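# Seat the grey arch's pegs into both stand posts

## Task

Lower the grey arch onto the stand softly so that the peg beneath each green end drops into its post's hole and each green end sits on top of its post. Do not strike or lean hard on the stand with any arm or hand, and do not shove, drag or jam the arch forcefully, since that counts as failure. The arch must stay seated on its own, not because the robot holds it. Release it and move the grippers away at the end.

## Robot and tools

Robot: two Franka FR3 arms, named left_arm and right_arm, each with a Robotiq 2F-140 parallel gripper. The names do not refer to image sides. The left_arm base sits at about (+0.010, +0.408, 0) m and the right_arm base at about (+0.008, -0.313, 0) m, both slightly yawed.

Scene frame: the origin is on the table top midway between the arms. +x points out over the table, +z points up, and left_arm is on the +y side. The state line for each arm gives end_effector_position in metres and end_effector_quat_wxyz, both in this frame. That position is the point between the finger pads when they are closed. At long reach it can be somewhat off from the true hand position. The fingers extend along the gripper's +z axis and open and close along its y axis. Closed fingertips reach about 33 mm past that point, and fully open ones about 9 mm. Closing also pushes the tips about 24 mm further out, so keep that clearance above surfaces.

execute_actions takes "actions", a list holding zero or one entry, plus an optional "pictures" boolean. Pictures are included by default.
- An empty list commands nothing and returns the state.
- A wait is {"steps": N} with N at most 300. Each control step is 1/30 s. The count runs from the previous result, and reply time is included in it.
- A move is {"rows": [...], "steps": N}, with 1 to 15 rows and N at most 15 (default 15). Each row covers one step, and the last row repeats if there are fewer rows than steps.

Each row is a single list of 20 numbers covering both arms, even when only one arm moves. The first 10 are for left_arm and the last 10 for right_arm. Each arm's 10 are:
- 7 absolute joint target angles in radians, in this order: waist, shoulder, upper arm roll, elbow, forearm roll, wrist pitch, wrist roll.
- gripper position.
- force_limit.
- speed.
The gripper values are absolute settings in [-1, 1].

Joint ranges (rad): waist ±2.744, shoulder ±1.784, upper arm roll ±2.901, elbow -3.042 to -0.152, forearm roll ±2.807, wrist pitch 0.544 to 4.517, wrist roll ±3.016. A call is refused, and nothing is sent, if a target lies more than 0.018 rad outside a range and also further out than the joint's last reading. Real limits may differ from these by up to 0.018 rad. A target beyond the real limit is clipped to it, and the result then reports "joint sent to its limit".

Motion is rate-limited. Each step's target stays within a fixed lead of the measured angle: 0.248 rad for the first four joints, 0.677 for forearm roll, 0.715 for wrist pitch and 1.54 for wrist roll. Targets that would move the gripper more than 70 mm from where it is are scaled back. Between calls the arms keep heading to the last row sent, until they settle or a step is HELD. After that, only a new action makes them travel further.

Gripper settings:
- position: +1 is fully open (140 mm), about -0.8 is where the pads touch, and -1 closes until something blocks the fingers.
- force_limit: -1 is about 14 N, 0 about 60 N, +1 about 107 N.
- speed: -1 is about 30 mm/s, 0 about 140, +1 about 250.
To leave one gripper unchanged, repeat its previous three values, because 0 is a real command. To grip, send -1 and confirm that object_status reads 2.

object_status values: 0 means moving, 1 means blocked while opening, 2 means blocked while closing, and 3 means it reached the target or the pads met. A thin part may still be held at 3. To apply a new force while status is 2, also change position slightly, for example -1 to -0.98. position_measured is in counts: 3 is fully open and 230 is pads touching.

Result lines:
- Joint positions and Joint velocities: one block per arm, in rad and rad/s.
- "joint command not followed": a clearance check altered some joint targets. The rest of the row was still applied.
- HELD: marks steps on which the row, or part of it, was not sent.
- MOTOR HOT: warns that a motor is heating from holding a load. If it hits its limit, an OVER-TEMPERATURE FAULT brakes that arm until it cools.
- Faults: if contact torque reaches a joint's load limit, or any external force reaches 40 N, that arm halts for 10 s and skips the rest of the call. Load limits are 35, 35, 32, 30, 12, 12 and 12 N m for the seven joints, and a held object's weight counts toward them.

Cameras: cam_high, cam_low, cam_left_wrist and cam_right_wrist, each 504x504 and returned in that order. Calibration (K, distortion, T_world_to_cam) is provided and may be slightly off. zoom_image takes camera and region [x0, y0, x1, y1] in pixels, at most 504x504, and gives a closer view of that camera's latest image. show_instructions shows the reference images. read_manual returns licence texts only. finished_scene with "scene" set to the current number ends that scene irreversibly and grades it.

Cautions:
- Move gently when seating the pegs and never force or ram the arch.
- Don't bump or press the stand, and keep the arms from colliding with each other.
- Nothing may fall off the table.
- Loose objects may occasionally be nudged by outside forces.
- Open the gripper and withdraw before finishing, since the arch must rest in place unsupported.
- Time spent thinking counts as robot time, and smooth, efficient motion is preferred.

Each tool is called after "Request:" as name(argument=value, ...) on one line, values as JSON.

Reference images:

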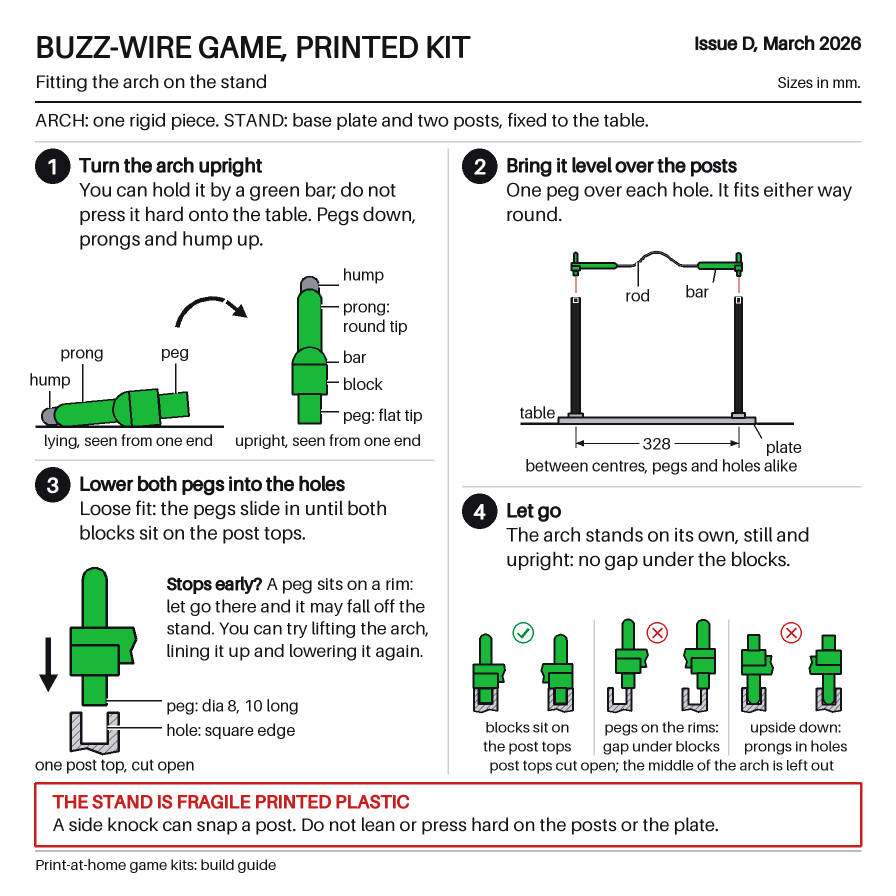

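## Session

Request:
execute_actions(actions=[])

Scene clock: 0.00 s of 4600.00 s.
left_arm: end_effector_position=(+0.8144, +0.0649, +0.2000) position_measured=3 object_status=3 end_effector_quat_wxyz=(+0.143, +0.809, -0.498, +0.278) | right_arm: end_effector_position=(+0.7702, -0.1341, +0.4020) position_measured=3 object_status=3 end_effector_quat_wxyz=(-0.607, +0.673, -0.302, +0.294)
Joint positions: left_arm=[-0.15   0.716 -0.125 -1.294 -0.519  2.432 -0.431] | right_arm=[-0.087  0.119 -0.066 -2.042  2.127  2.359 -2.377]
Joint velocities: left_arm=[ 0.002 -0.001  0.    -0.    -0.001 -0.     0.002] | right_arm=[ 0.     0.001  0.001 -0.    -0.    -0.     0.001]

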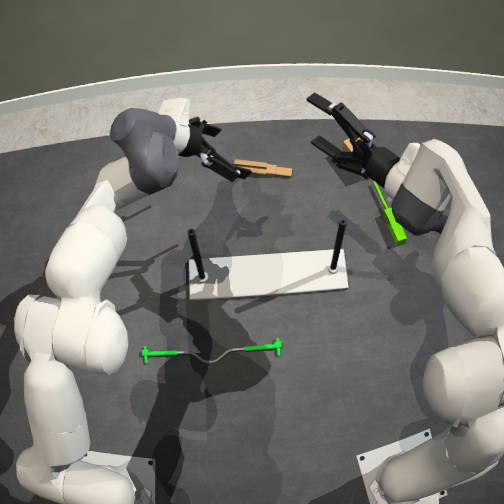

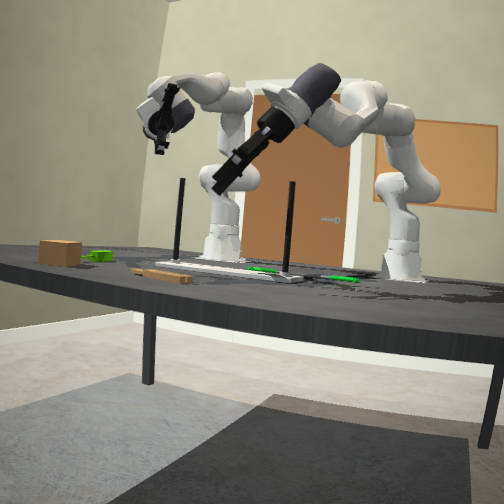

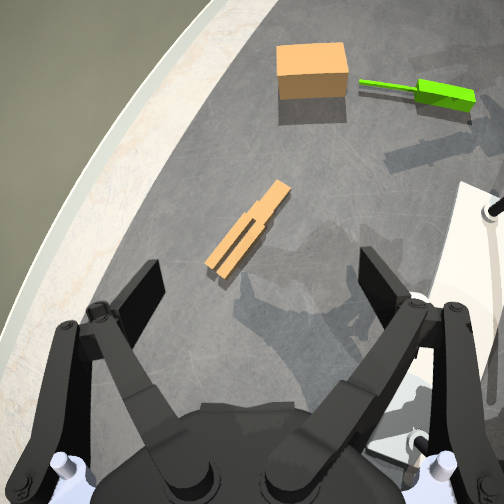

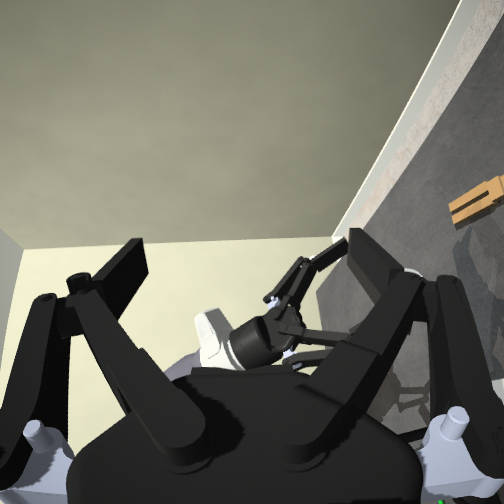

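Request:
zoom_image(camera="cam_high", region=[130, 210, 370, 380])

Request:
zoom_image(camera="cam_low", region=[140, 160, 380, 300])

Region (130, 210, 370, 380) of cam_high's 504x504 image, scaled by 2.100, with more detail than that image has; it fills the top 357 rows of this view, and the rest is white.

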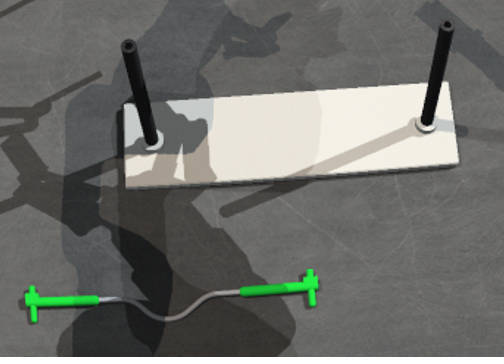

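Region (140, 160, 380, 300) of cam_low's 504x504 image, scaled by 2.100, with more detail than that image has; it fills the top 294 rows of this view, and the rest is white.

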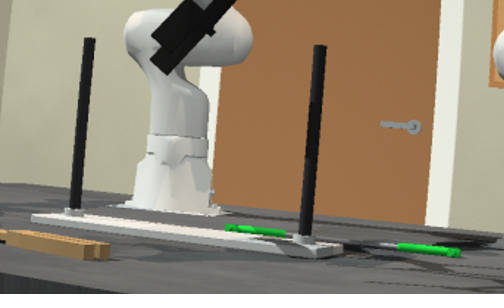

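Request:
execute_actions(actions=[{"rows": [[-0.15,0.2,-0.125,-1.294,-0.519,2.432,-0.431,1,0,0,-0.75,0.119,-0.066,-2.042,2.127,2.359,-2.377,1,0,0]], "steps": 15}], pictures=false)

Request:
execute_actions(actions=[{"steps": 30}], pictures=false)

Scene clock: 87.00 s of 4600.00 s.
left_arm: end_effector_position=(+0.8104, +0.0655, +0.4780) position_measured=3 object_status=3 end_effector_quat_wxyz=(+0.092, +0.750, -0.505, +0.417) | right_arm: end_effector_position=(+0.7826, -0.4275, +0.4026) position_measured=3 object_status=3 end_effector_quat_wxyz=(-0.542, +0.604, -0.423, +0.403)
Joint positions: left_arm=[-0.15   0.389 -0.125 -1.301 -0.519  2.429 -0.431] | right_arm=[-0.471  0.119 -0.06  -2.042  2.127  2.356 -2.377]
Joint velocities: left_arm=[-0.    -0.73  -0.     0.038  0.     0.001  0.002] | right_arm=[-0.801  0.    -0.045  0.    -0.001  0.    -0.   ]
Steps of this call (steps 1 to 90: nothing new was sent; then 83.50 s passed at rest; steps 91 to 105: all 15 steps of this action). Readings (joint positions | what the end effector reports):
91: left_arm=[-0.150 0.709 -0.125 -1.301 -0.519 2.430 -0.431] | right_arm=[-0.101 0.119 -0.057 -2.042 2.127 2.357 -2.377] | left_arm position_measured=3 object_status=3 | right_arm position_measured=3 object_status=3
92: left_arm=[-0.150 0.694 -0.125 -1.306 -0.519 2.429 -0.431] | right_arm=[-0.122 0.119 -0.053 -2.042 2.127 2.356 -2.377] | left_arm position_measured=3 object_status=3 | right_arm position_measured=3 object_status=3
94: left_arm=[-0.150 0.654 -0.125 -1.308 -0.519 2.428 -0.431] | right_arm=[-0.171 0.119 -0.052 -2.042 2.127 2.356 -2.377] | left_arm position_measured=3 object_status=3 | right_arm position_measured=3 object_status=3
98: left_arm=[-0.150 0.561 -0.125 -1.306 -0.519 2.428 -0.431] | right_arm=[-0.278 0.119 -0.055 -2.042 2.127 2.356 -2.377] | left_arm position_measured=3 object_status=3 | right_arm position_measured=3 object_status=3
105: the state above

Scene clock: 88.00 s of 4600.00 s.
left_arm: end_effector_position=(+0.7696, +0.0752, +0.6420) position_measured=3 object_status=3 end_effector_quat_wxyz=(+0.058, +0.704, -0.502, +0.499) | right_arm: end_effector_position=(+0.7180, -0.6436, +0.4019) position_measured=3 object_status=3 end_effector_quat_wxyz=(+0.477, -0.538, +0.506, -0.476)
Joint positions: left_arm=[-0.15   0.201 -0.125 -1.294 -0.519  2.433 -0.431] | right_arm=[-0.751  0.119 -0.068 -2.042  2.127  2.359 -2.377]
Joint velocities: left_arm=[-0.001  0.001  0.     0.    -0.    -0.    -0.002] | right_arm=[-0.001  0.    -0.    -0.001 -0.    -0.001  0.001]
Steps of this call (steps 1 to 30: the robot went on to your last target). Readings (joint positions | what the end effector reports):
1: left_arm=[-0.150 0.365 -0.125 -1.300 -0.519 2.429 -0.431] | right_arm=[-0.499 0.119 -0.060 -2.042 2.127 2.356 -2.377] | left_arm position_measured=3 object_status=3 | right_arm position_measured=3 object_status=3
2: left_arm=[-0.150 0.340 -0.125 -1.299 -0.519 2.429 -0.431] | right_arm=[-0.527 0.119 -0.061 -2.042 2.127 2.356 -2.377] | left_arm position_measured=3 object_status=3 | right_arm position_measured=3 object_status=3
4: left_arm=[-0.150 0.291 -0.125 -1.298 -0.519 2.429 -0.431] | right_arm=[-0.583 0.119 -0.062 -2.042 2.127 2.356 -2.377] | left_arm position_measured=3 object_status=3 | right_arm position_measured=3 object_status=3
8: left_arm=[-0.150 0.208 -0.125 -1.288 -0.519 2.432 -0.431] | right_arm=[-0.693 0.119 -0.064 -2.042 2.127 2.356 -2.377] | left_arm position_measured=3 object_status=3 | right_arm position_measured=3 object_status=3
30: the state above
All arms were judged still, so your last target was given up. Only a new action makes them travel on or press farther. Fingers that are still opening or closing keep moving.

Request:
execute_actions(actions=[{"rows": [[-0.7155,-0.0624,0,-1.6786,0,1.6162,-0.8085,1,0,0,-0.75,0.119,-0.066,-2.042,2.127,2.359,-2.377,1,0,0]], "steps": 15}], pictures=false)

Request:
execute_actions(actions=[{"steps": 45}])

Scene clock: 90.60 s of 4600.00 s.
left_arm: end_effector_position=(+0.5833, +0.0128, +0.4956) position_measured=3 object_status=3 end_effector_quat_wxyz=(+0.044, +0.707, -0.659, +0.253) | right_arm: end_effector_position=(+0.7180, -0.6436, +0.4019) position_measured=3 object_status=3 end_effector_quat_wxyz=(+0.477, -0.538, +0.506, -0.476)
Joint positions: left_arm=[-0.426  0.015 -0.037 -1.548 -0.213  2.04  -0.549] | right_arm=[-0.751  0.119 -0.068 -2.042  2.127  2.359 -2.377]
Joint velocities: left_arm=[-0.671 -0.227  0.064 -0.405  0.453 -0.718 -0.239] | right_arm=[-0.001  0.001 -0.    -0.001  0.002  0.001  0.001]
Steps of this call (steps 1 to 63: nothing new was sent; steps 64 to 78: all 15 steps of this action). Readings (joint positions | what the end effector reports):
64: left_arm=[-0.161 0.189 -0.112 -1.310 -0.494 2.409 -0.440] | right_arm=[-0.751 0.119 -0.068 -2.042 2.127 2.359 -2.377] | left_arm position_measured=3 object_status=3 | right_arm position_measured=3 object_status=3
65: left_arm=[-0.176 0.173 -0.101 -1.331 -0.466 2.378 -0.448] | right_arm=[-0.751 0.119 -0.068 -2.042 2.127 2.359 -2.377] | left_arm position_measured=3 object_status=3 | right_arm position_measured=3 object_status=3
67: left_arm=[-0.210 0.140 -0.086 -1.367 -0.417 2.320 -0.465] | right_arm=[-0.751 0.119 -0.068 -2.042 2.127 2.359 -2.377] | left_arm position_measured=3 object_status=3 | right_arm position_measured=3 object_status=3
71: left_arm=[-0.281 0.084 -0.066 -1.436 -0.335 2.213 -0.495] | right_arm=[-0.751 0.119 -0.068 -2.042 2.127 2.359 -2.377] | left_arm position_measured=3 object_status=3 | right_arm position_measured=3 object_status=3
78: the state above

Scene clock: 92.10 s of 4600.00 s.
left_arm: end_effector_position=(+0.3908, +0.0273, +0.3999) position_measured=3 object_status=3 end_effector_quat_wxyz=(+0.001, +0.713, -0.701, +0.001) | right_arm: end_effector_position=(+0.7180, -0.6436, +0.4019) position_measured=3 object_status=3 end_effector_quat_wxyz=(+0.477, -0.538, +0.506, -0.476)
Joint positions: left_arm=[-0.715 -0.061 -0.003 -1.678 -0.003  1.618 -0.801] | right_arm=[-0.751  0.119 -0.068 -2.042  2.127  2.359 -2.377]
Joint velocities: left_arm=[-0.001 -0.001  0.    -0.     0.    -0.001 -0.011] | right_arm=[-0.     0.    -0.001  0.     0.    -0.001 -0.001]
Steps of this call (steps 1 to 45: the robot went on to your last target). Readings (joint positions | what the end effector reports):
1: left_arm=[-0.451 0.008 -0.034 -1.562 -0.197 2.015 -0.557] | right_arm=[-0.751 0.119 -0.068 -2.042 2.127 2.359 -2.377] | left_arm position_measured=3 object_status=3 | right_arm position_measured=3 object_status=3
2: left_arm=[-0.477 0.001 -0.030 -1.575 -0.182 1.991 -0.566] | right_arm=[-0.751 0.119 -0.068 -2.042 2.127 2.359 -2.377] | left_arm position_measured=3 object_status=3 | right_arm position_measured=3 object_status=3
4: left_arm=[-0.532 -0.013 -0.024 -1.599 -0.151 1.941 -0.584] | right_arm=[-0.751 0.119 -0.068 -2.042 2.127 2.359 -2.377] | left_arm position_measured=3 object_status=3 | right_arm position_measured=3 object_status=3
8: left_arm=[-0.638 -0.039 -0.015 -1.643 -0.085 1.826 -0.632] | right_arm=[-0.751 0.119 -0.068 -2.042 2.127 2.359 -2.377] | left_arm position_measured=3 object_status=3 | right_arm position_measured=3 object_status=3
45: the state above
camera_calibration (this result's frames):
cam_left_wrist: T_world_to_cam=[[-0.995587, 0.0791188, -0.050472, 0.418515], [0.0556392, 0.930723, 0.361468, -0.172203], [0.0755743, 0.357064, -0.931018, 0.532225], [0, 0, 0, 1]] pos_world=[0.386026, -0.0628773, 0.57888]
cam_right_wrist: T_world_to_cam=[[-0.113936, 0.0350963, -0.992868, 0.501409], [-0.415002, 0.906327, 0.0796604, 0.847669], [0.902658, 0.421118, -0.0886982, -0.150582], [0, 0, 0, 1]] pos_world=[0.544837, -0.72245, 0.416951]

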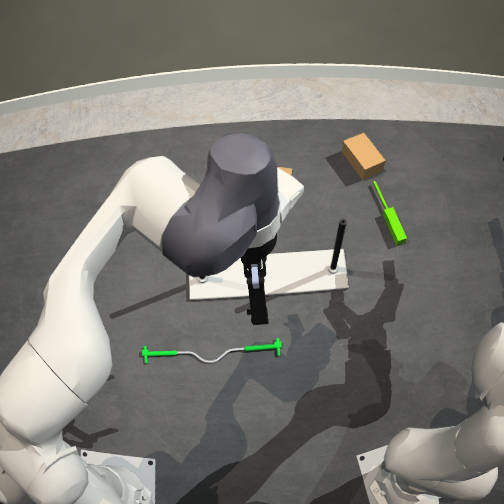

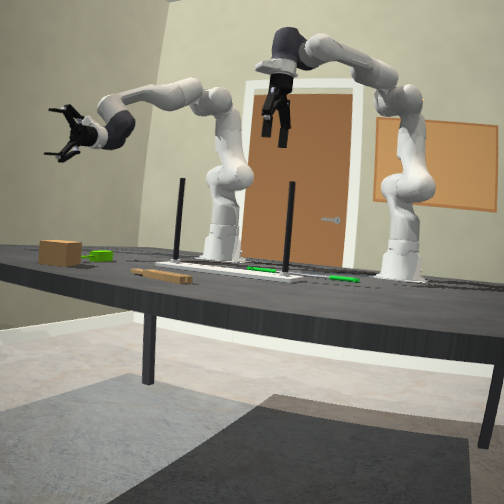

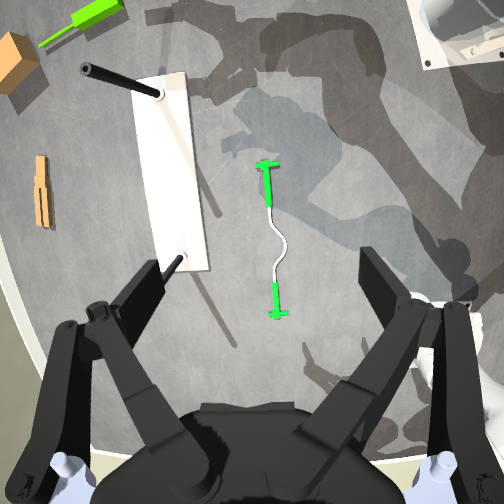

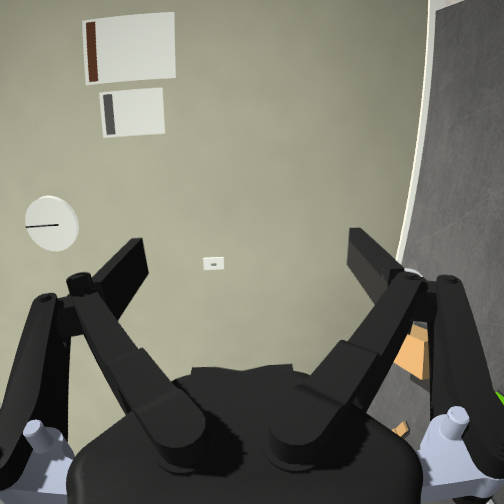

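Request:
execute_actions(actions=[{"rows": [[-0.7155,0.0519,0,-2.1946,0,2.2465,-0.8085,0,0,0,-0.75,0.119,-0.066,-2.042,2.127,2.359,-2.377,1,0,0]], "steps": 15}], pictures=false)

Request:
execute_actions(actions=[{"steps": 40}])

Scene clock: 94.77 s of 4600.00 s.
left_arm: end_effector_position=(+0.3697, +0.0488, +0.1389) position_measured=108 object_status=0 end_effector_quat_wxyz=(+0.001, +0.714, -0.698, -0.050) | right_arm: end_effector_position=(+0.7180, -0.6436, +0.4019) position_measured=3 object_status=3 end_effector_quat_wxyz=(+0.477, -0.538, +0.506, -0.476)
Joint positions: left_arm=[-0.715  0.065 -0.002 -2.189 -0.003  2.155 -0.804] | right_arm=[-0.751  0.119 -0.068 -2.042  2.127  2.359 -2.377]
Joint velocities: left_arm=[ 0.001  0.012 -0.    -0.21  -0.001  0.499  0.002] | right_arm=[ 0.001  0.    -0.     0.    -0.001  0.     0.001]
Steps of this call (steps 1 to 15: the robot went on to your last target; steps 16 to 65: nothing new was sent; steps 66 to 80: all 15 steps of this action). Readings (joint positions | what the end effector reports):
66: left_arm=[-0.715 -0.063 -0.003 -1.696 -0.003 1.658 -0.804] | right_arm=[-0.751 0.119 -0.068 -2.042 2.127 2.359 -2.377] | left_arm position_measured=3 object_status=0 | right_arm position_measured=3 object_status=3
67: left_arm=[-0.715 -0.058 -0.003 -1.722 -0.003 1.702 -0.804] | right_arm=[-0.751 0.119 -0.068 -2.042 2.127 2.359 -2.377] | left_arm position_measured=9 object_status=0 | right_arm position_measured=3 object_status=3
69: left_arm=[-0.715 -0.037 -0.003 -1.787 -0.003 1.789 -0.804] | right_arm=[-0.751 0.119 -0.068 -2.042 2.127 2.359 -2.377] | left_arm position_measured=24 object_status=0 | right_arm position_measured=3 object_status=3
73: left_arm=[-0.715 0.010 -0.003 -1.955 -0.003 1.946 -0.804] | right_arm=[-0.751 0.119 -0.068 -2.042 2.127 2.359 -2.377] | left_arm position_measured=55 object_status=0 | right_arm position_measured=3 object_status=3
80: the state above

Scene clock: 96.10 s of 4600.00 s.
left_arm: end_effector_position=(+0.3899, +0.0288, +0.1494) position_measured=129 object_status=3 end_effector_quat_wxyz=(+0.001, +0.715, -0.699, -0.001) | right_arm: end_effector_position=(+0.7180, -0.6436, +0.4019) position_measured=3 object_status=3 end_effector_quat_wxyz=(+0.477, -0.538, +0.506, -0.476)
Joint positions: left_arm=[-0.715  0.053 -0.002 -2.195 -0.003  2.245 -0.804] | right_arm=[-0.751  0.119 -0.068 -2.042  2.127  2.359 -2.377]
Joint velocities: left_arm=[-0.    -0.001 -0.    -0.001  0.     0.     0.001] | right_arm=[ 0.    -0.002 -0.001  0.    -0.001  0.001 -0.   ]
Steps of this call (steps 1 to 30: the robot went on to your last target; steps 31 to 40: nothing new was sent). Readings (joint positions | what the end effector reports):
1: left_arm=[-0.715 0.065 -0.002 -2.193 -0.003 2.170 -0.804] | right_arm=[-0.751 0.119 -0.068 -2.042 2.127 2.359 -2.377] | left_arm position_measured=115 object_status=0 | right_arm position_measured=3 object_status=3
2: left_arm=[-0.715 0.063 -0.002 -2.195 -0.003 2.183 -0.804] | right_arm=[-0.751 0.119 -0.068 -2.042 2.127 2.359 -2.377] | left_arm position_measured=123 object_status=0 | right_arm position_measured=3 object_status=3
4: left_arm=[-0.715 0.058 -0.002 -2.195 -0.003 2.203 -0.804] | right_arm=[-0.751 0.119 -0.068 -2.042 2.127 2.359 -2.377] | left_arm position_measured=129 object_status=0 | right_arm position_measured=3 object_status=3
8: left_arm=[-0.715 0.053 -0.002 -2.195 -0.003 2.226 -0.804] | right_arm=[-0.751 0.119 -0.068 -2.042 2.127 2.359 -2.377] | left_arm position_measured=129 object_status=0 | right_arm position_measured=3 object_status=3
40: the state above
All arms were judged still, so your last target was given up. Only a new action makes them travel on or press farther. Fingers that are still opening or closing keep moving.
camera_calibration (this result's frames):
cam_left_wrist: T_world_to_cam=[[-0.996084, 0.0746164, -0.0474195, 0.404678], [0.0522885, 0.929707, 0.364569, -0.0821491], [0.0712891, 0.360662, -0.929968, 0.299902], [0, 0, 0, 1]] pos_world=[0.386009, -0.061984, 0.328038]
cam_right_wrist: T_world_to_cam=[[-0.113935, 0.0350959, -0.992868, 0.501409], [-0.415011, 0.906322, 0.0796607, 0.847668], [0.902654, 0.421127, -0.0886971, -0.150579], [0, 0, 0, 1]] pos_world=[0.54484, -0.722445, 0.416951]

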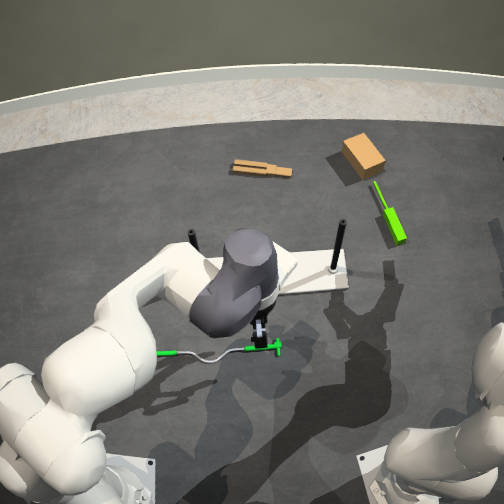

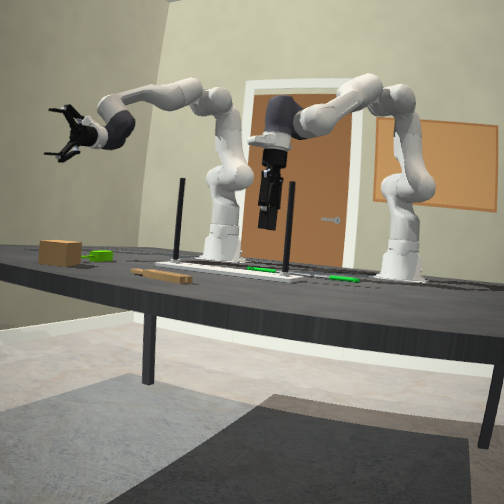

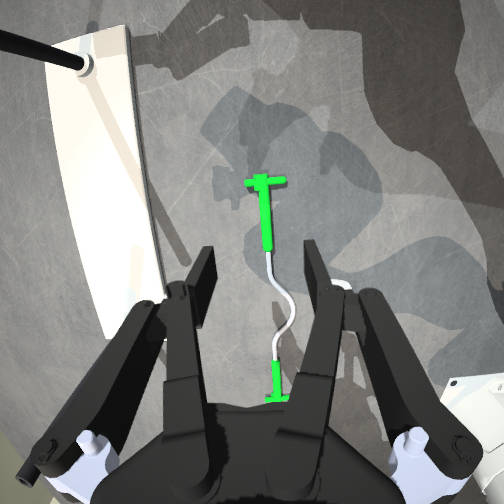

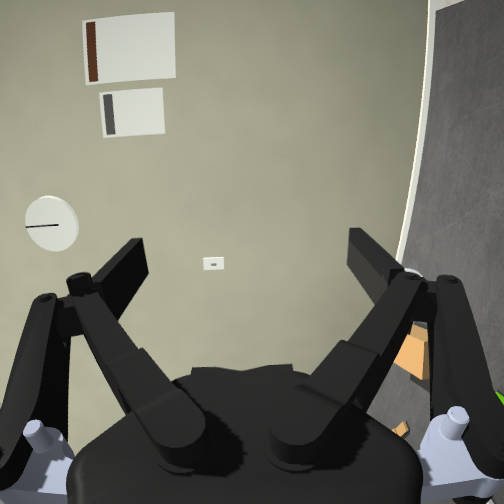

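Request:
execute_actions(actions=[{"rows": [[-0.7155,0.062,0,-2.1976,0,2.2595,-0.8085,0,0,0,-0.75,0.119,-0.066,-2.042,2.127,2.359,-2.377,1,0,0],[-0.7155,0.072,0,-2.2006,0,2.2725,-0.8085,0,0,0,-0.75,0.119,-0.066,-2.042,2.127,2.359,-2.377,1,0,0],[-0.7155,0.082,0,-2.2036,0,2.2855,-0.8085,0,0,0,-0.75,0.119,-0.066,-2.042,2.127,2.359,-2.377,1,0,0],[-0.7155,0.092,0,-2.2066,0,2.2985,-0.8085,0,0,0,-0.75,0.119,-0.066,-2.042,2.127,2.359,-2.377,1,0,0],[-0.7155,0.102,0,-2.2096,0,2.3115,-0.8085,0,0,0,-0.75,0.119,-0.066,-2.042,2.127,2.359,-2.377,1,0,0],[-0.7155,0.112,0,-2.2126,0,2.3245,-0.8085,0,0,0,-0.75,0.119,-0.066,-2.042,2.127,2.359,-2.377,1,0,0],[-0.7155,0.122,0,-2.2156,0,2.3375,-0.8085,0,0,0,-0.75,0.119,-0.066,-2.042,2.127,2.359,-2.377,1,0,0],[-0.7155,0.132,0,-2.2186,0,2.3505,-0.8085,0,0,0,-0.75,0.119,-0.066,-2.042,2.127,2.359,-2.377,1,0,0],[-0.7155,0.142,0,-2.2216,0,2.3635,-0.8085,0,0,0,-0.75,0.119,-0.066,-2.042,2.127,2.359,-2.377,1,0,0],[-0.7155,0.152,0,-2.2246,0,2.3765,-0.8085,0,0,0,-0.75,0.119,-0.066,-2.042,2.127,2.359,-2.377,1,0,0],[-0.7155,0.162,0,-2.2276,0,2.3895,-0.8085,0,0,0,-0.75,0.119,-0.066,-2.042,2.127,2.359,-2.377,1,0,0],[-0.7155,0.172,0,-2.2306,0,2.4025,-0.8085,0,0,0,-0.75,0.119,-0.066,-2.042,2.127,2.359,-2.377,1,0,0],[-0.7155,0.182,0,-2.2336,0,2.4155,-0.8085,0,0,0,-0.75,0.119,-0.066,-2.042,2.127,2.359,-2.377,1,0,0],[-0.7155,0.192,0,-2.2366,0,2.4285,-0.8085,0,0,0,-0.75,0.119,-0.066,-2.042,2.127,2.359,-2.377,1,0,0],[-0.7155,0.202,0,-2.2396,0,2.4415,-0.8085,0,0,0,-0.75,0.119,-0.066,-2.042,2.127,2.359,-2.377,1,0,0]]}], pictures=false)

Request:
execute_actions(actions=[{"rows": [[-0.7155,0.212,0,-2.2425,0,2.4545,-0.8085,0,0,0,-0.75,0.119,-0.066,-2.042,2.127,2.359,-2.377,1,0,0],[-0.7155,0.222,0,-2.2455,0,2.4675,-0.8085,0,0,0,-0.75,0.119,-0.066,-2.042,2.127,2.359,-2.377,1,0,0],[-0.7155,0.232,0,-2.2483,0,2.4803,-0.8085,0,0,0,-0.75,0.119,-0.066,-2.042,2.127,2.359,-2.377,1,0,0],[-0.7155,0.242,0,-2.2512,0,2.4932,-0.8085,0,0,0,-0.75,0.119,-0.066,-2.042,2.127,2.359,-2.377,1,0,0],[-0.7155,0.2518,0,-2.2541,0,2.5059,-0.8085,0,0,0,-0.75,0.119,-0.066,-2.042,2.127,2.359,-2.377,1,0,0]], "steps": 15}], pictures=false)

Request:
execute_actions(actions=[{"steps": 20}])

Scene clock: 116.00 s of 4600.00 s.
left_arm: end_effector_position=(+0.3875, +0.0313, +0.0772) position_measured=129 object_status=3 end_effector_quat_wxyz=(+0.001, +0.715, -0.699, -0.015) | right_arm: end_effector_position=(+0.7180, -0.6436, +0.4019) position_measured=3 object_status=3 end_effector_quat_wxyz=(+0.477, -0.538, +0.506, -0.476)
Joint positions: left_arm=[-0.715  0.179 -0.002 -2.232 -0.003  2.382 -0.804] | right_arm=[-0.751  0.119 -0.068 -2.042  2.127  2.359 -2.377]
Joint velocities: left_arm=[ 0.     0.295  0.    -0.088  0.001  0.349  0.002] | right_arm=[-0.001  0.    -0.001 -0.    -0.     0.001  0.   ]
Steps of this call (steps 1 to 90: nothing new was sent; then 16.40 s passed at rest; steps 91 to 105: all 15 steps of this action). Readings (joint positions | what the end effector reports):
91: left_arm=[-0.715 0.054 -0.002 -2.195 -0.003 2.247 -0.804] | right_arm=[-0.751 0.119 -0.068 -2.042 2.127 2.359 -2.377] | left_arm position_measured=129 object_status=3 | right_arm position_measured=3 object_status=3
92: left_arm=[-0.715 0.056 -0.002 -2.195 -0.003 2.251 -0.804] | right_arm=[-0.751 0.119 -0.068 -2.042 2.127 2.359 -2.377] | left_arm position_measured=129 object_status=3 | right_arm position_measured=3 object_status=3
94: left_arm=[-0.715 0.069 -0.002 -2.197 -0.003 2.264 -0.804] | right_arm=[-0.751 0.119 -0.068 -2.042 2.127 2.359 -2.377] | left_arm position_measured=129 object_status=3 | right_arm position_measured=3 object_status=3
98: left_arm=[-0.715 0.108 -0.002 -2.210 -0.003 2.301 -0.804] | right_arm=[-0.751 0.119 -0.068 -2.042 2.127 2.359 -2.377] | left_arm position_measured=129 object_status=3 | right_arm position_measured=3 object_status=3
105: the state above

Scene clock: 116.50 s of 4600.00 s.
left_arm: end_effector_position=(+0.3898, +0.0290, +0.0384) position_measured=129 object_status=3 end_effector_quat_wxyz=(+0.001, +0.715, -0.699, -0.006) | right_arm: end_effector_position=(+0.7180, -0.6436, +0.4019) position_measured=3 object_status=3 end_effector_quat_wxyz=(+0.477, -0.538, +0.506, -0.476)
Joint positions: left_arm=[-0.715  0.252 -0.002 -2.255 -0.003  2.495 -0.804] | right_arm=[-0.751  0.119 -0.068 -2.042  2.127  2.359 -2.377]
Joint velocities: left_arm=[ 0.001  0.     0.    -0.     0.     0.053  0.   ] | right_arm=[ 0.    -0.    -0.     0.001 -0.001 -0.001 -0.001]
Steps of this call (steps 1 to 15: all 15 steps of this action). Readings (joint positions | what the end effector reports):
1: left_arm=[-0.715 0.189 -0.002 -2.235 -0.003 2.394 -0.804] | right_arm=[-0.751 0.119 -0.068 -2.042 2.127 2.359 -2.377] | left_arm position_measured=129 object_status=3 | right_arm position_measured=3 object_status=3
2: left_arm=[-0.715 0.199 -0.002 -2.238 -0.003 2.407 -0.804] | right_arm=[-0.751 0.119 -0.068 -2.042 2.127 2.359 -2.377] | left_arm position_measured=129 object_status=3 | right_arm position_measured=3 object_status=3
4: left_arm=[-0.715 0.219 -0.002 -2.244 -0.003 2.432 -0.804] | right_arm=[-0.751 0.119 -0.068 -2.042 2.127 2.359 -2.377] | left_arm position_measured=129 object_status=3 | right_arm position_measured=3 object_status=3
8: left_arm=[-0.715 0.249 -0.002 -2.254 -0.003 2.470 -0.804] | right_arm=[-0.751 0.119 -0.068 -2.042 2.127 2.359 -2.377] | left_arm position_measured=129 object_status=3 | right_arm position_measured=3 object_status=3
15: the state above

Scene clock: 117.17 s of 4600.00 s.
left_arm: end_effector_position=(+0.3917, +0.0271, +0.0391) position_measured=129 object_status=3 end_effector_quat_wxyz=(+0.001, +0.715, -0.699, -0.002) | right_arm: end_effector_position=(+0.7180, -0.6436, +0.4019) position_measured=3 object_status=3 end_effector_quat_wxyz=(+0.477, -0.538, +0.506, -0.476)
Joint positions: left_arm=[-0.715  0.252 -0.002 -2.255 -0.003  2.504 -0.804] | right_arm=[-0.751  0.119 -0.068 -2.042  2.127  2.359 -2.377]
Joint velocities: left_arm=[ 0.001 -0.001  0.001  0.     0.002  0.001 -0.   ] | right_arm=[-0.    -0.001  0.002 -0.     0.002  0.     0.001]
Steps of this call (steps 1 to 15: the robot went on to your last target; steps 16 to 20: nothing new was sent). Readings (joint positions | what the end effector reports):
1: left_arm=[-0.715 0.252 -0.002 -2.255 -0.003 2.497 -0.804] | right_arm=[-0.751 0.119 -0.068 -2.042 2.127 2.359 -2.377] | left_arm position_measured=129 object_status=3 | right_arm position_measured=3 object_status=3
2: left_arm=[-0.715 0.252 -0.002 -2.255 -0.003 2.498 -0.804] | right_arm=[-0.751 0.119 -0.068 -2.042 2.127 2.359 -2.377] | left_arm position_measured=129 object_status=3 | right_arm position_measured=3 object_status=3
4: left_arm=[-0.715 0.252 -0.002 -2.255 -0.003 2.500 -0.804] | right_arm=[-0.751 0.119 -0.068 -2.042 2.127 2.359 -2.377] | left_arm position_measured=129 object_status=3 | right_arm position_measured=3 object_status=3
8: left_arm=[-0.715 0.252 -0.002 -2.255 -0.003 2.502 -0.804] | right_arm=[-0.751 0.119 -0.068 -2.042 2.127 2.359 -2.377] | left_arm position_measured=129 object_status=3 | right_arm position_measured=3 object_status=3
20: the state above
All arms were judged still, so your last target was given up. Only a new action makes them travel on or press farther. Fingers that are still opening or closing keep moving.
camera_calibration (this result's frames):
cam_left_wrist: T_world_to_cam=[[-0.996151, 0.074058, -0.0468834, 0.401417], [0.0519251, 0.92954, 0.365047, -0.0403737], [0.0706146, 0.361208, -0.929808, 0.198096], [0, 0, 0, 1]] pos_world=[0.38798, -0.0637528, 0.217749]
cam_right_wrist: T_world_to_cam=[[-0.113935, 0.0350961, -0.992868, 0.501409], [-0.415015, 0.90632, 0.0796612, 0.847667], [0.902652, 0.421131, -0.0886965, -0.150578], [0, 0, 0, 1]] pos_world=[0.544842, -0.722442, 0.416951]

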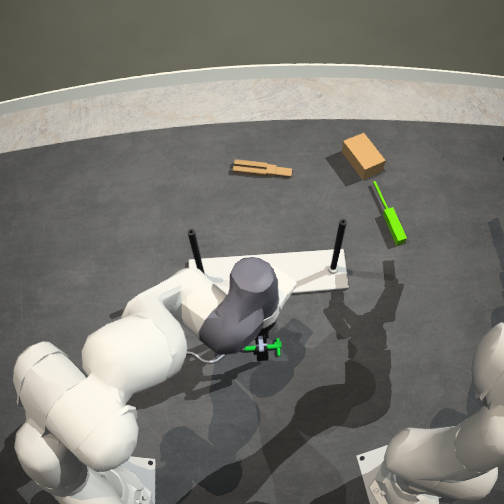

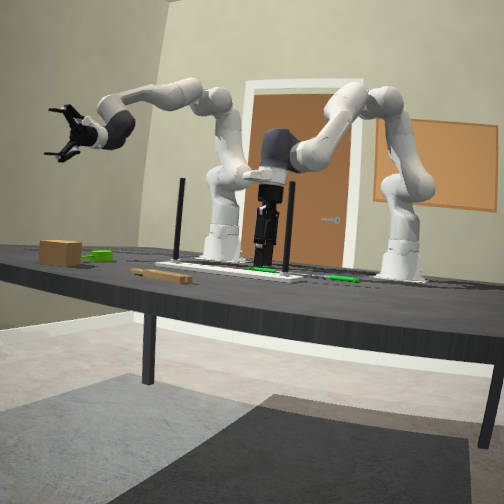

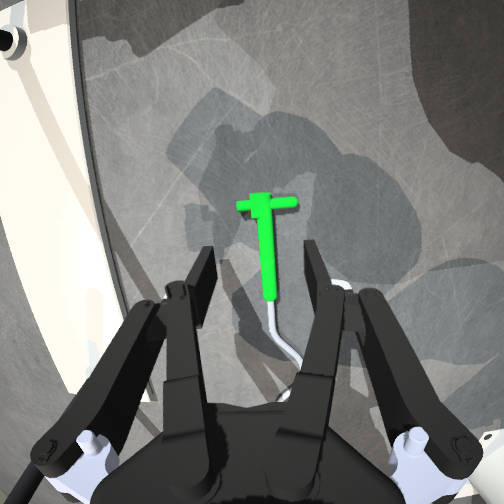

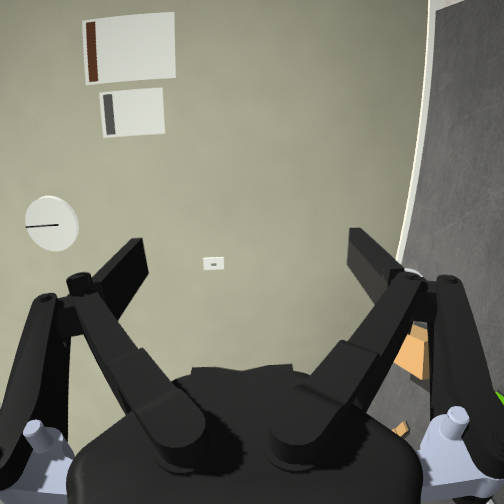

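Request:
zoom_image(camera="cam_low", region=[230, 230, 300, 285])

Region (230, 230, 300, 285) of cam_low's 504x504 image, scaled by 7.200, with more detail than that image has; it fills the top 396 rows of this view, and the rest is white.

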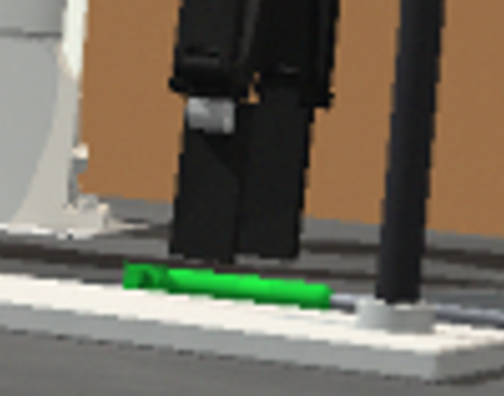

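Request:
execute_actions(actions=[{"rows": [[-0.7155,0.2518,0,-2.2541,0,2.5059,-0.8085,-0.4,0,0,-0.75,0.119,-0.066,-2.042,2.127,2.359,-2.377,1,0,0]], "steps": 15}])

Request:
zoom_image(camera="cam_low", region=[230, 230, 300, 285])

Scene clock: 125.30 s of 4600.00 s.
left_arm: end_effector_position=(+0.3919, +0.0270, +0.0392) position_measured=179 object_status=3 end_effector_quat_wxyz=(+0.001, +0.715, -0.699, -0.001) | right_arm: end_effector_position=(+0.7180, -0.6436, +0.4019) position_measured=3 object_status=3 end_effector_quat_wxyz=(+0.477, -0.538, +0.506, -0.476)
Joint positions: left_arm=[-0.715  0.252 -0.002 -2.255 -0.003  2.504 -0.804] | right_arm=[-0.751  0.119 -0.068 -2.042  2.127  2.359 -2.377]
Joint velocities: left_arm=[-0.     0.001 -0.001  0.001  0.    -0.    -0.   ] | right_arm=[-0.001  0.001  0.001  0.001  0.    -0.001  0.   ]
Steps of this call (steps 1 to 90: nothing new was sent; then 4.63 s passed at rest; steps 91 to 105: all 15 steps of this action). Readings (joint positions | what the end effector reports):
91: left_arm=[-0.715 0.252 -0.002 -2.255 -0.003 2.504 -0.804] | right_arm=[-0.751 0.119 -0.068 -2.042 2.127 2.359 -2.377] | left_arm position_measured=129 object_status=0 | right_arm position_measured=3 object_status=3
92: left_arm=[-0.715 0.252 -0.002 -2.255 -0.003 2.504 -0.804] | right_arm=[-0.751 0.119 -0.068 -2.042 2.127 2.359 -2.377] | left_arm position_measured=135 object_status=0 | right_arm position_measured=3 object_status=3
94: left_arm=[-0.715 0.252 -0.002 -2.255 -0.003 2.504 -0.804] | right_arm=[-0.751 0.119 -0.068 -2.042 2.127 2.359 -2.377] | left_arm position_measured=150 object_status=0 | right_arm position_measured=3 object_status=3
98: left_arm=[-0.715 0.252 -0.002 -2.255 -0.003 2.504 -0.804] | right_arm=[-0.751 0.119 -0.068 -2.042 2.127 2.359 -2.377] | left_arm position_measured=178 object_status=0 | right_arm position_measured=3 object_status=3
105: the state above
camera_calibration (this result's frames):
cam_left_wrist: T_world_to_cam=[[-0.996132, 0.0740333, -0.0473281, 0.401578], [0.0517667, 0.929682, 0.364708, -0.0402209], [0.0710006, 0.360847, -0.929918, 0.198057], [0, 0, 0, 1]] pos_world=[0.388045, -0.0638057, 0.217852]
cam_right_wrist: T_world_to_cam=[[-0.113935, 0.0350958, -0.992868, 0.501409], [-0.415018, 0.906319, 0.0796614, 0.847667], [0.902651, 0.421135, -0.0886963, -0.150577], [0, 0, 0, 1]] pos_world=[0.544844, -0.72244, 0.416951]

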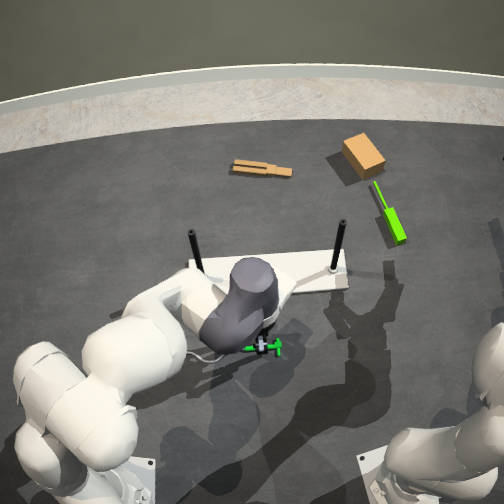

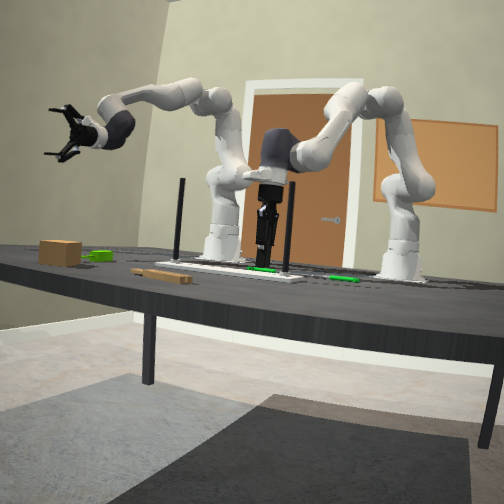

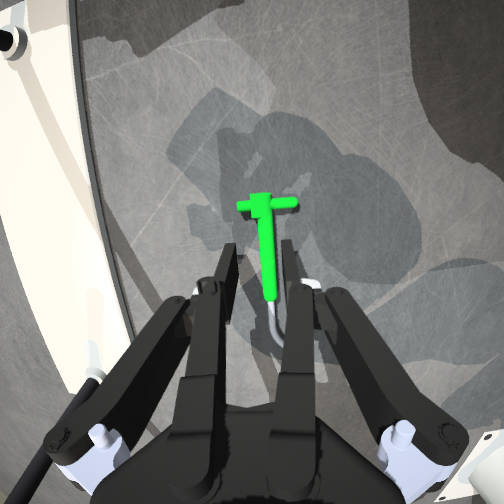

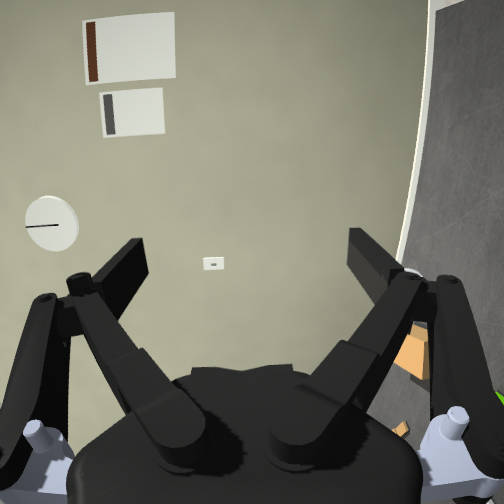

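Region (230, 230, 300, 285) of cam_low's 504x504 image, scaled by 7.200, with more detail than that image has; it fills the top 396 rows of this view, and the rest is white.

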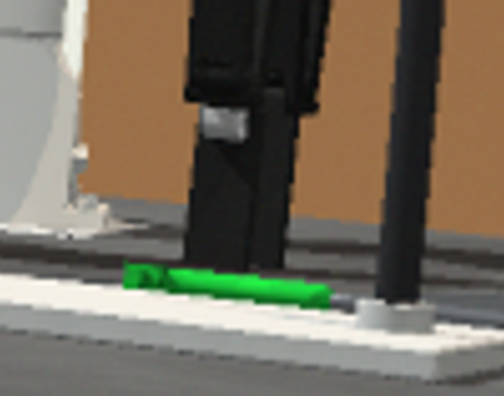

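Request:
execute_actions(actions=[{"rows": [[-0.7207,0.2518,0,-2.2600,0,2.5118,-0.8137,-0.4,0,0,-0.75,0.119,-0.066,-2.042,2.127,2.359,-2.377,1,0,0],[-0.7207,0.2518,0,-2.2600,0,2.5118,-0.8137,-0.4,0,0,-0.75,0.119,-0.066,-2.042,2.127,2.359,-2.377,1,0,0],[-0.7207,0.2518,0,-2.2600,0,2.5118,-0.8137,-0.4,0,0,-0.75,0.119,-0.066,-2.042,2.127,2.359,-2.377,1,0,0],[-0.7207,0.2545,0,-2.2620,0,2.517,-0.8137,-0.4,0,0,-0.75,0.119,-0.066,-2.042,2.127,2.359,-2.377,1,0,0],[-0.7207,0.257,0,-2.2635,0,2.521,-0.8137,-0.4,0,0,-0.75,0.119,-0.066,-2.042,2.127,2.359,-2.377,1,0,0],[-0.7207,0.2595,0,-2.2648,0,2.525,-0.8137,-0.4,0,0,-0.75,0.119,-0.066,-2.042,2.127,2.359,-2.377,1,0,0],[-0.7207,0.2618,0,-2.2659,0,2.5277,-0.8137,-0.4,0,0,-0.75,0.119,-0.066,-2.042,2.127,2.359,-2.377,1,0,0]], "steps": 15}], pictures=false)

Request:
execute_actions(actions=[{"steps": 15}])

Request:
zoom_image(camera="cam_low", region=[230, 230, 300, 285])

Scene clock: 136.20 s of 4600.00 s.
left_arm: end_effector_position=(+0.3887, +0.0272, +0.0325) position_measured=179 object_status=3 end_effector_quat_wxyz=(+0.001, +0.715, -0.699, -0.001) | right_arm: end_effector_position=(+0.7180, -0.6436, +0.4019) position_measured=3 object_status=3 end_effector_quat_wxyz=(+0.477, -0.538, +0.506, -0.476)
Joint positions: left_arm=[-0.719  0.261 -0.002 -2.265 -0.003  2.523 -0.808] | right_arm=[-0.751  0.119 -0.068 -2.042  2.127  2.359 -2.377]
Joint velocities: left_arm=[ 0.    -0.001 -0.    -0.001 -0.001  0.015 -0.003] | right_arm=[-0.001  0.     0.001 -0.     0.001 -0.    -0.001]
Steps of this call (steps 1 to 15: the robot went on to your last target; steps 16 to 90: nothing new was sent; then 7.40 s passed at rest; steps 91 to 105: all 15 steps of this action). Readings (joint positions | what the end effector reports):
91: left_arm=[-0.716 0.252 -0.002 -2.256 -0.003 2.505 -0.805] | right_arm=[-0.751 0.119 -0.068 -2.042 2.127 2.359 -2.377] | left_arm position_measured=179 object_status=3 | right_arm position_measured=3 object_status=3
92: left_arm=[-0.717 0.252 -0.002 -2.257 -0.003 2.506 -0.805] | right_arm=[-0.751 0.119 -0.068 -2.042 2.127 2.359 -2.377] | left_arm position_measured=179 object_status=3 | right_arm position_measured=3 object_status=3
94: left_arm=[-0.718 0.252 -0.002 -2.258 -0.003 2.508 -0.806] | right_arm=[-0.751 0.119 -0.068 -2.042 2.127 2.359 -2.377] | left_arm position_measured=179 object_status=3 | right_arm position_measured=3 object_status=3
98: left_arm=[-0.719 0.257 -0.002 -2.262 -0.003 2.517 -0.807] | right_arm=[-0.751 0.119 -0.068 -2.042 2.127 2.359 -2.377] | left_arm position_measured=179 object_status=3 | right_arm position_measured=3 object_status=3
105: the state above

Scene clock: 136.70 s of 4600.00 s.
left_arm: end_effector_position=(+0.3892, +0.0266, +0.0327) position_measured=179 object_status=3 end_effector_quat_wxyz=(+0.001, +0.716, -0.699, -0.000) | right_arm: end_effector_position=(+0.7180, -0.6436, +0.4019) position_measured=3 object_status=3 end_effector_quat_wxyz=(+0.477, -0.538, +0.506, -0.476)
Joint positions: left_arm=[-0.719  0.261 -0.002 -2.265 -0.003  2.526 -0.809] | right_arm=[-0.751  0.119 -0.068 -2.042  2.127  2.359 -2.377]
Joint velocities: left_arm=[ 0.     0.001 -0.    -0.001  0.001  0.002 -0.   ] | right_arm=[ 0.     0.     0.001 -0.001  0.001  0.001 -0.   ]
Steps of this call (steps 1 to 15: the robot went on to your last target). Readings (joint positions | what the end effector reports):
1: left_arm=[-0.719 0.261 -0.002 -2.265 -0.003 2.524 -0.808] | right_arm=[-0.751 0.119 -0.068 -2.042 2.127 2.359 -2.377] | left_arm position_measured=179 object_status=3 | right_arm position_measured=3 object_status=3
2: left_arm=[-0.719 0.261 -0.002 -2.265 -0.003 2.524 -0.809] | right_arm=[-0.751 0.119 -0.068 -2.042 2.127 2.359 -2.377] | left_arm position_measured=179 object_status=3 | right_arm position_measured=3 object_status=3
4: left_arm=[-0.719 0.261 -0.002 -2.265 -0.003 2.525 -0.809] | right_arm=[-0.751 0.119 -0.068 -2.042 2.127 2.359 -2.377] | left_arm position_measured=179 object_status=3 | right_arm position_measured=3 object_status=3
8: left_arm=[-0.719 0.261 -0.002 -2.265 -0.003 2.525 -0.809] | right_arm=[-0.751 0.119 -0.068 -2.042 2.127 2.359 -2.377] | left_arm position_measured=179 object_status=3 | right_arm position_measured=3 object_status=3
15: the state above
All arms were judged still, so your last target was given up. Only a new action makes them travel on or press farther. Fingers that are still opening or closing keep moving.
camera_calibration (this result's frames):
cam_left_wrist: T_world_to_cam=[[-0.996103, 0.0730031, -0.0495003, 0.398754], [0.0501429, 0.930395, 0.363113, -0.0366995], [0.0725632, 0.359215, -0.930429, 0.191764], [0, 0, 0, 1]] pos_world=[0.385125, -0.0638497, 0.211487]
cam_right_wrist: T_world_to_cam=[[-0.113935, 0.035096, -0.992868, 0.501409], [-0.415022, 0.906317, 0.0796617, 0.847666], [0.902649, 0.421139, -0.0886955, -0.150576], [0, 0, 0, 1]] pos_world=[0.544846, -0.722438, 0.416951]

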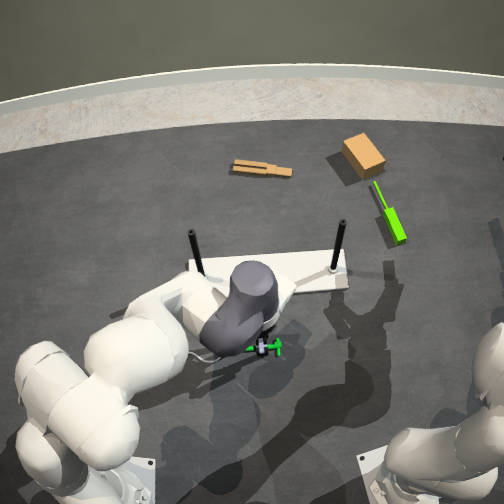

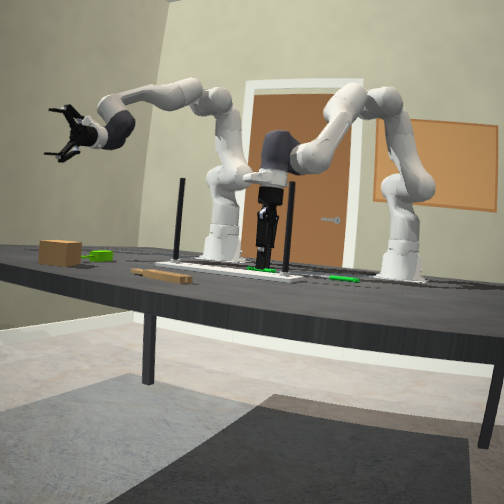

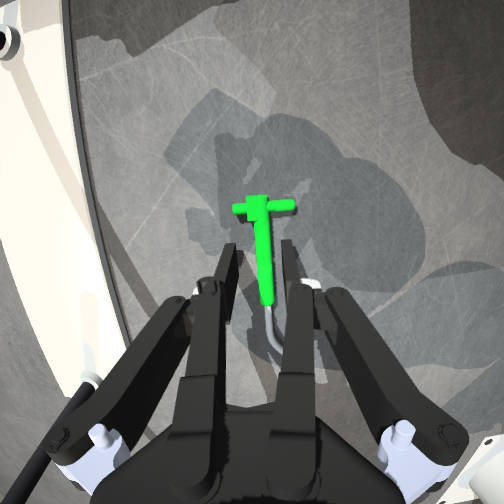

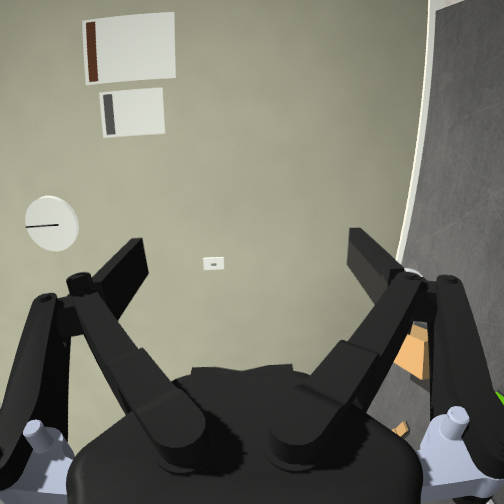

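Region (230, 230, 300, 285) of cam_low's 504x504 image, scaled by 7.200, with more detail than that image has; it fills the top 396 rows of this view, and the rest is white.

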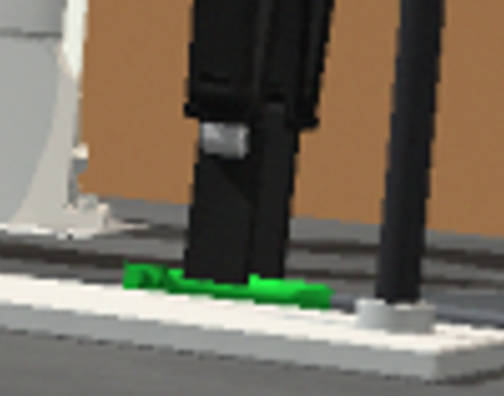

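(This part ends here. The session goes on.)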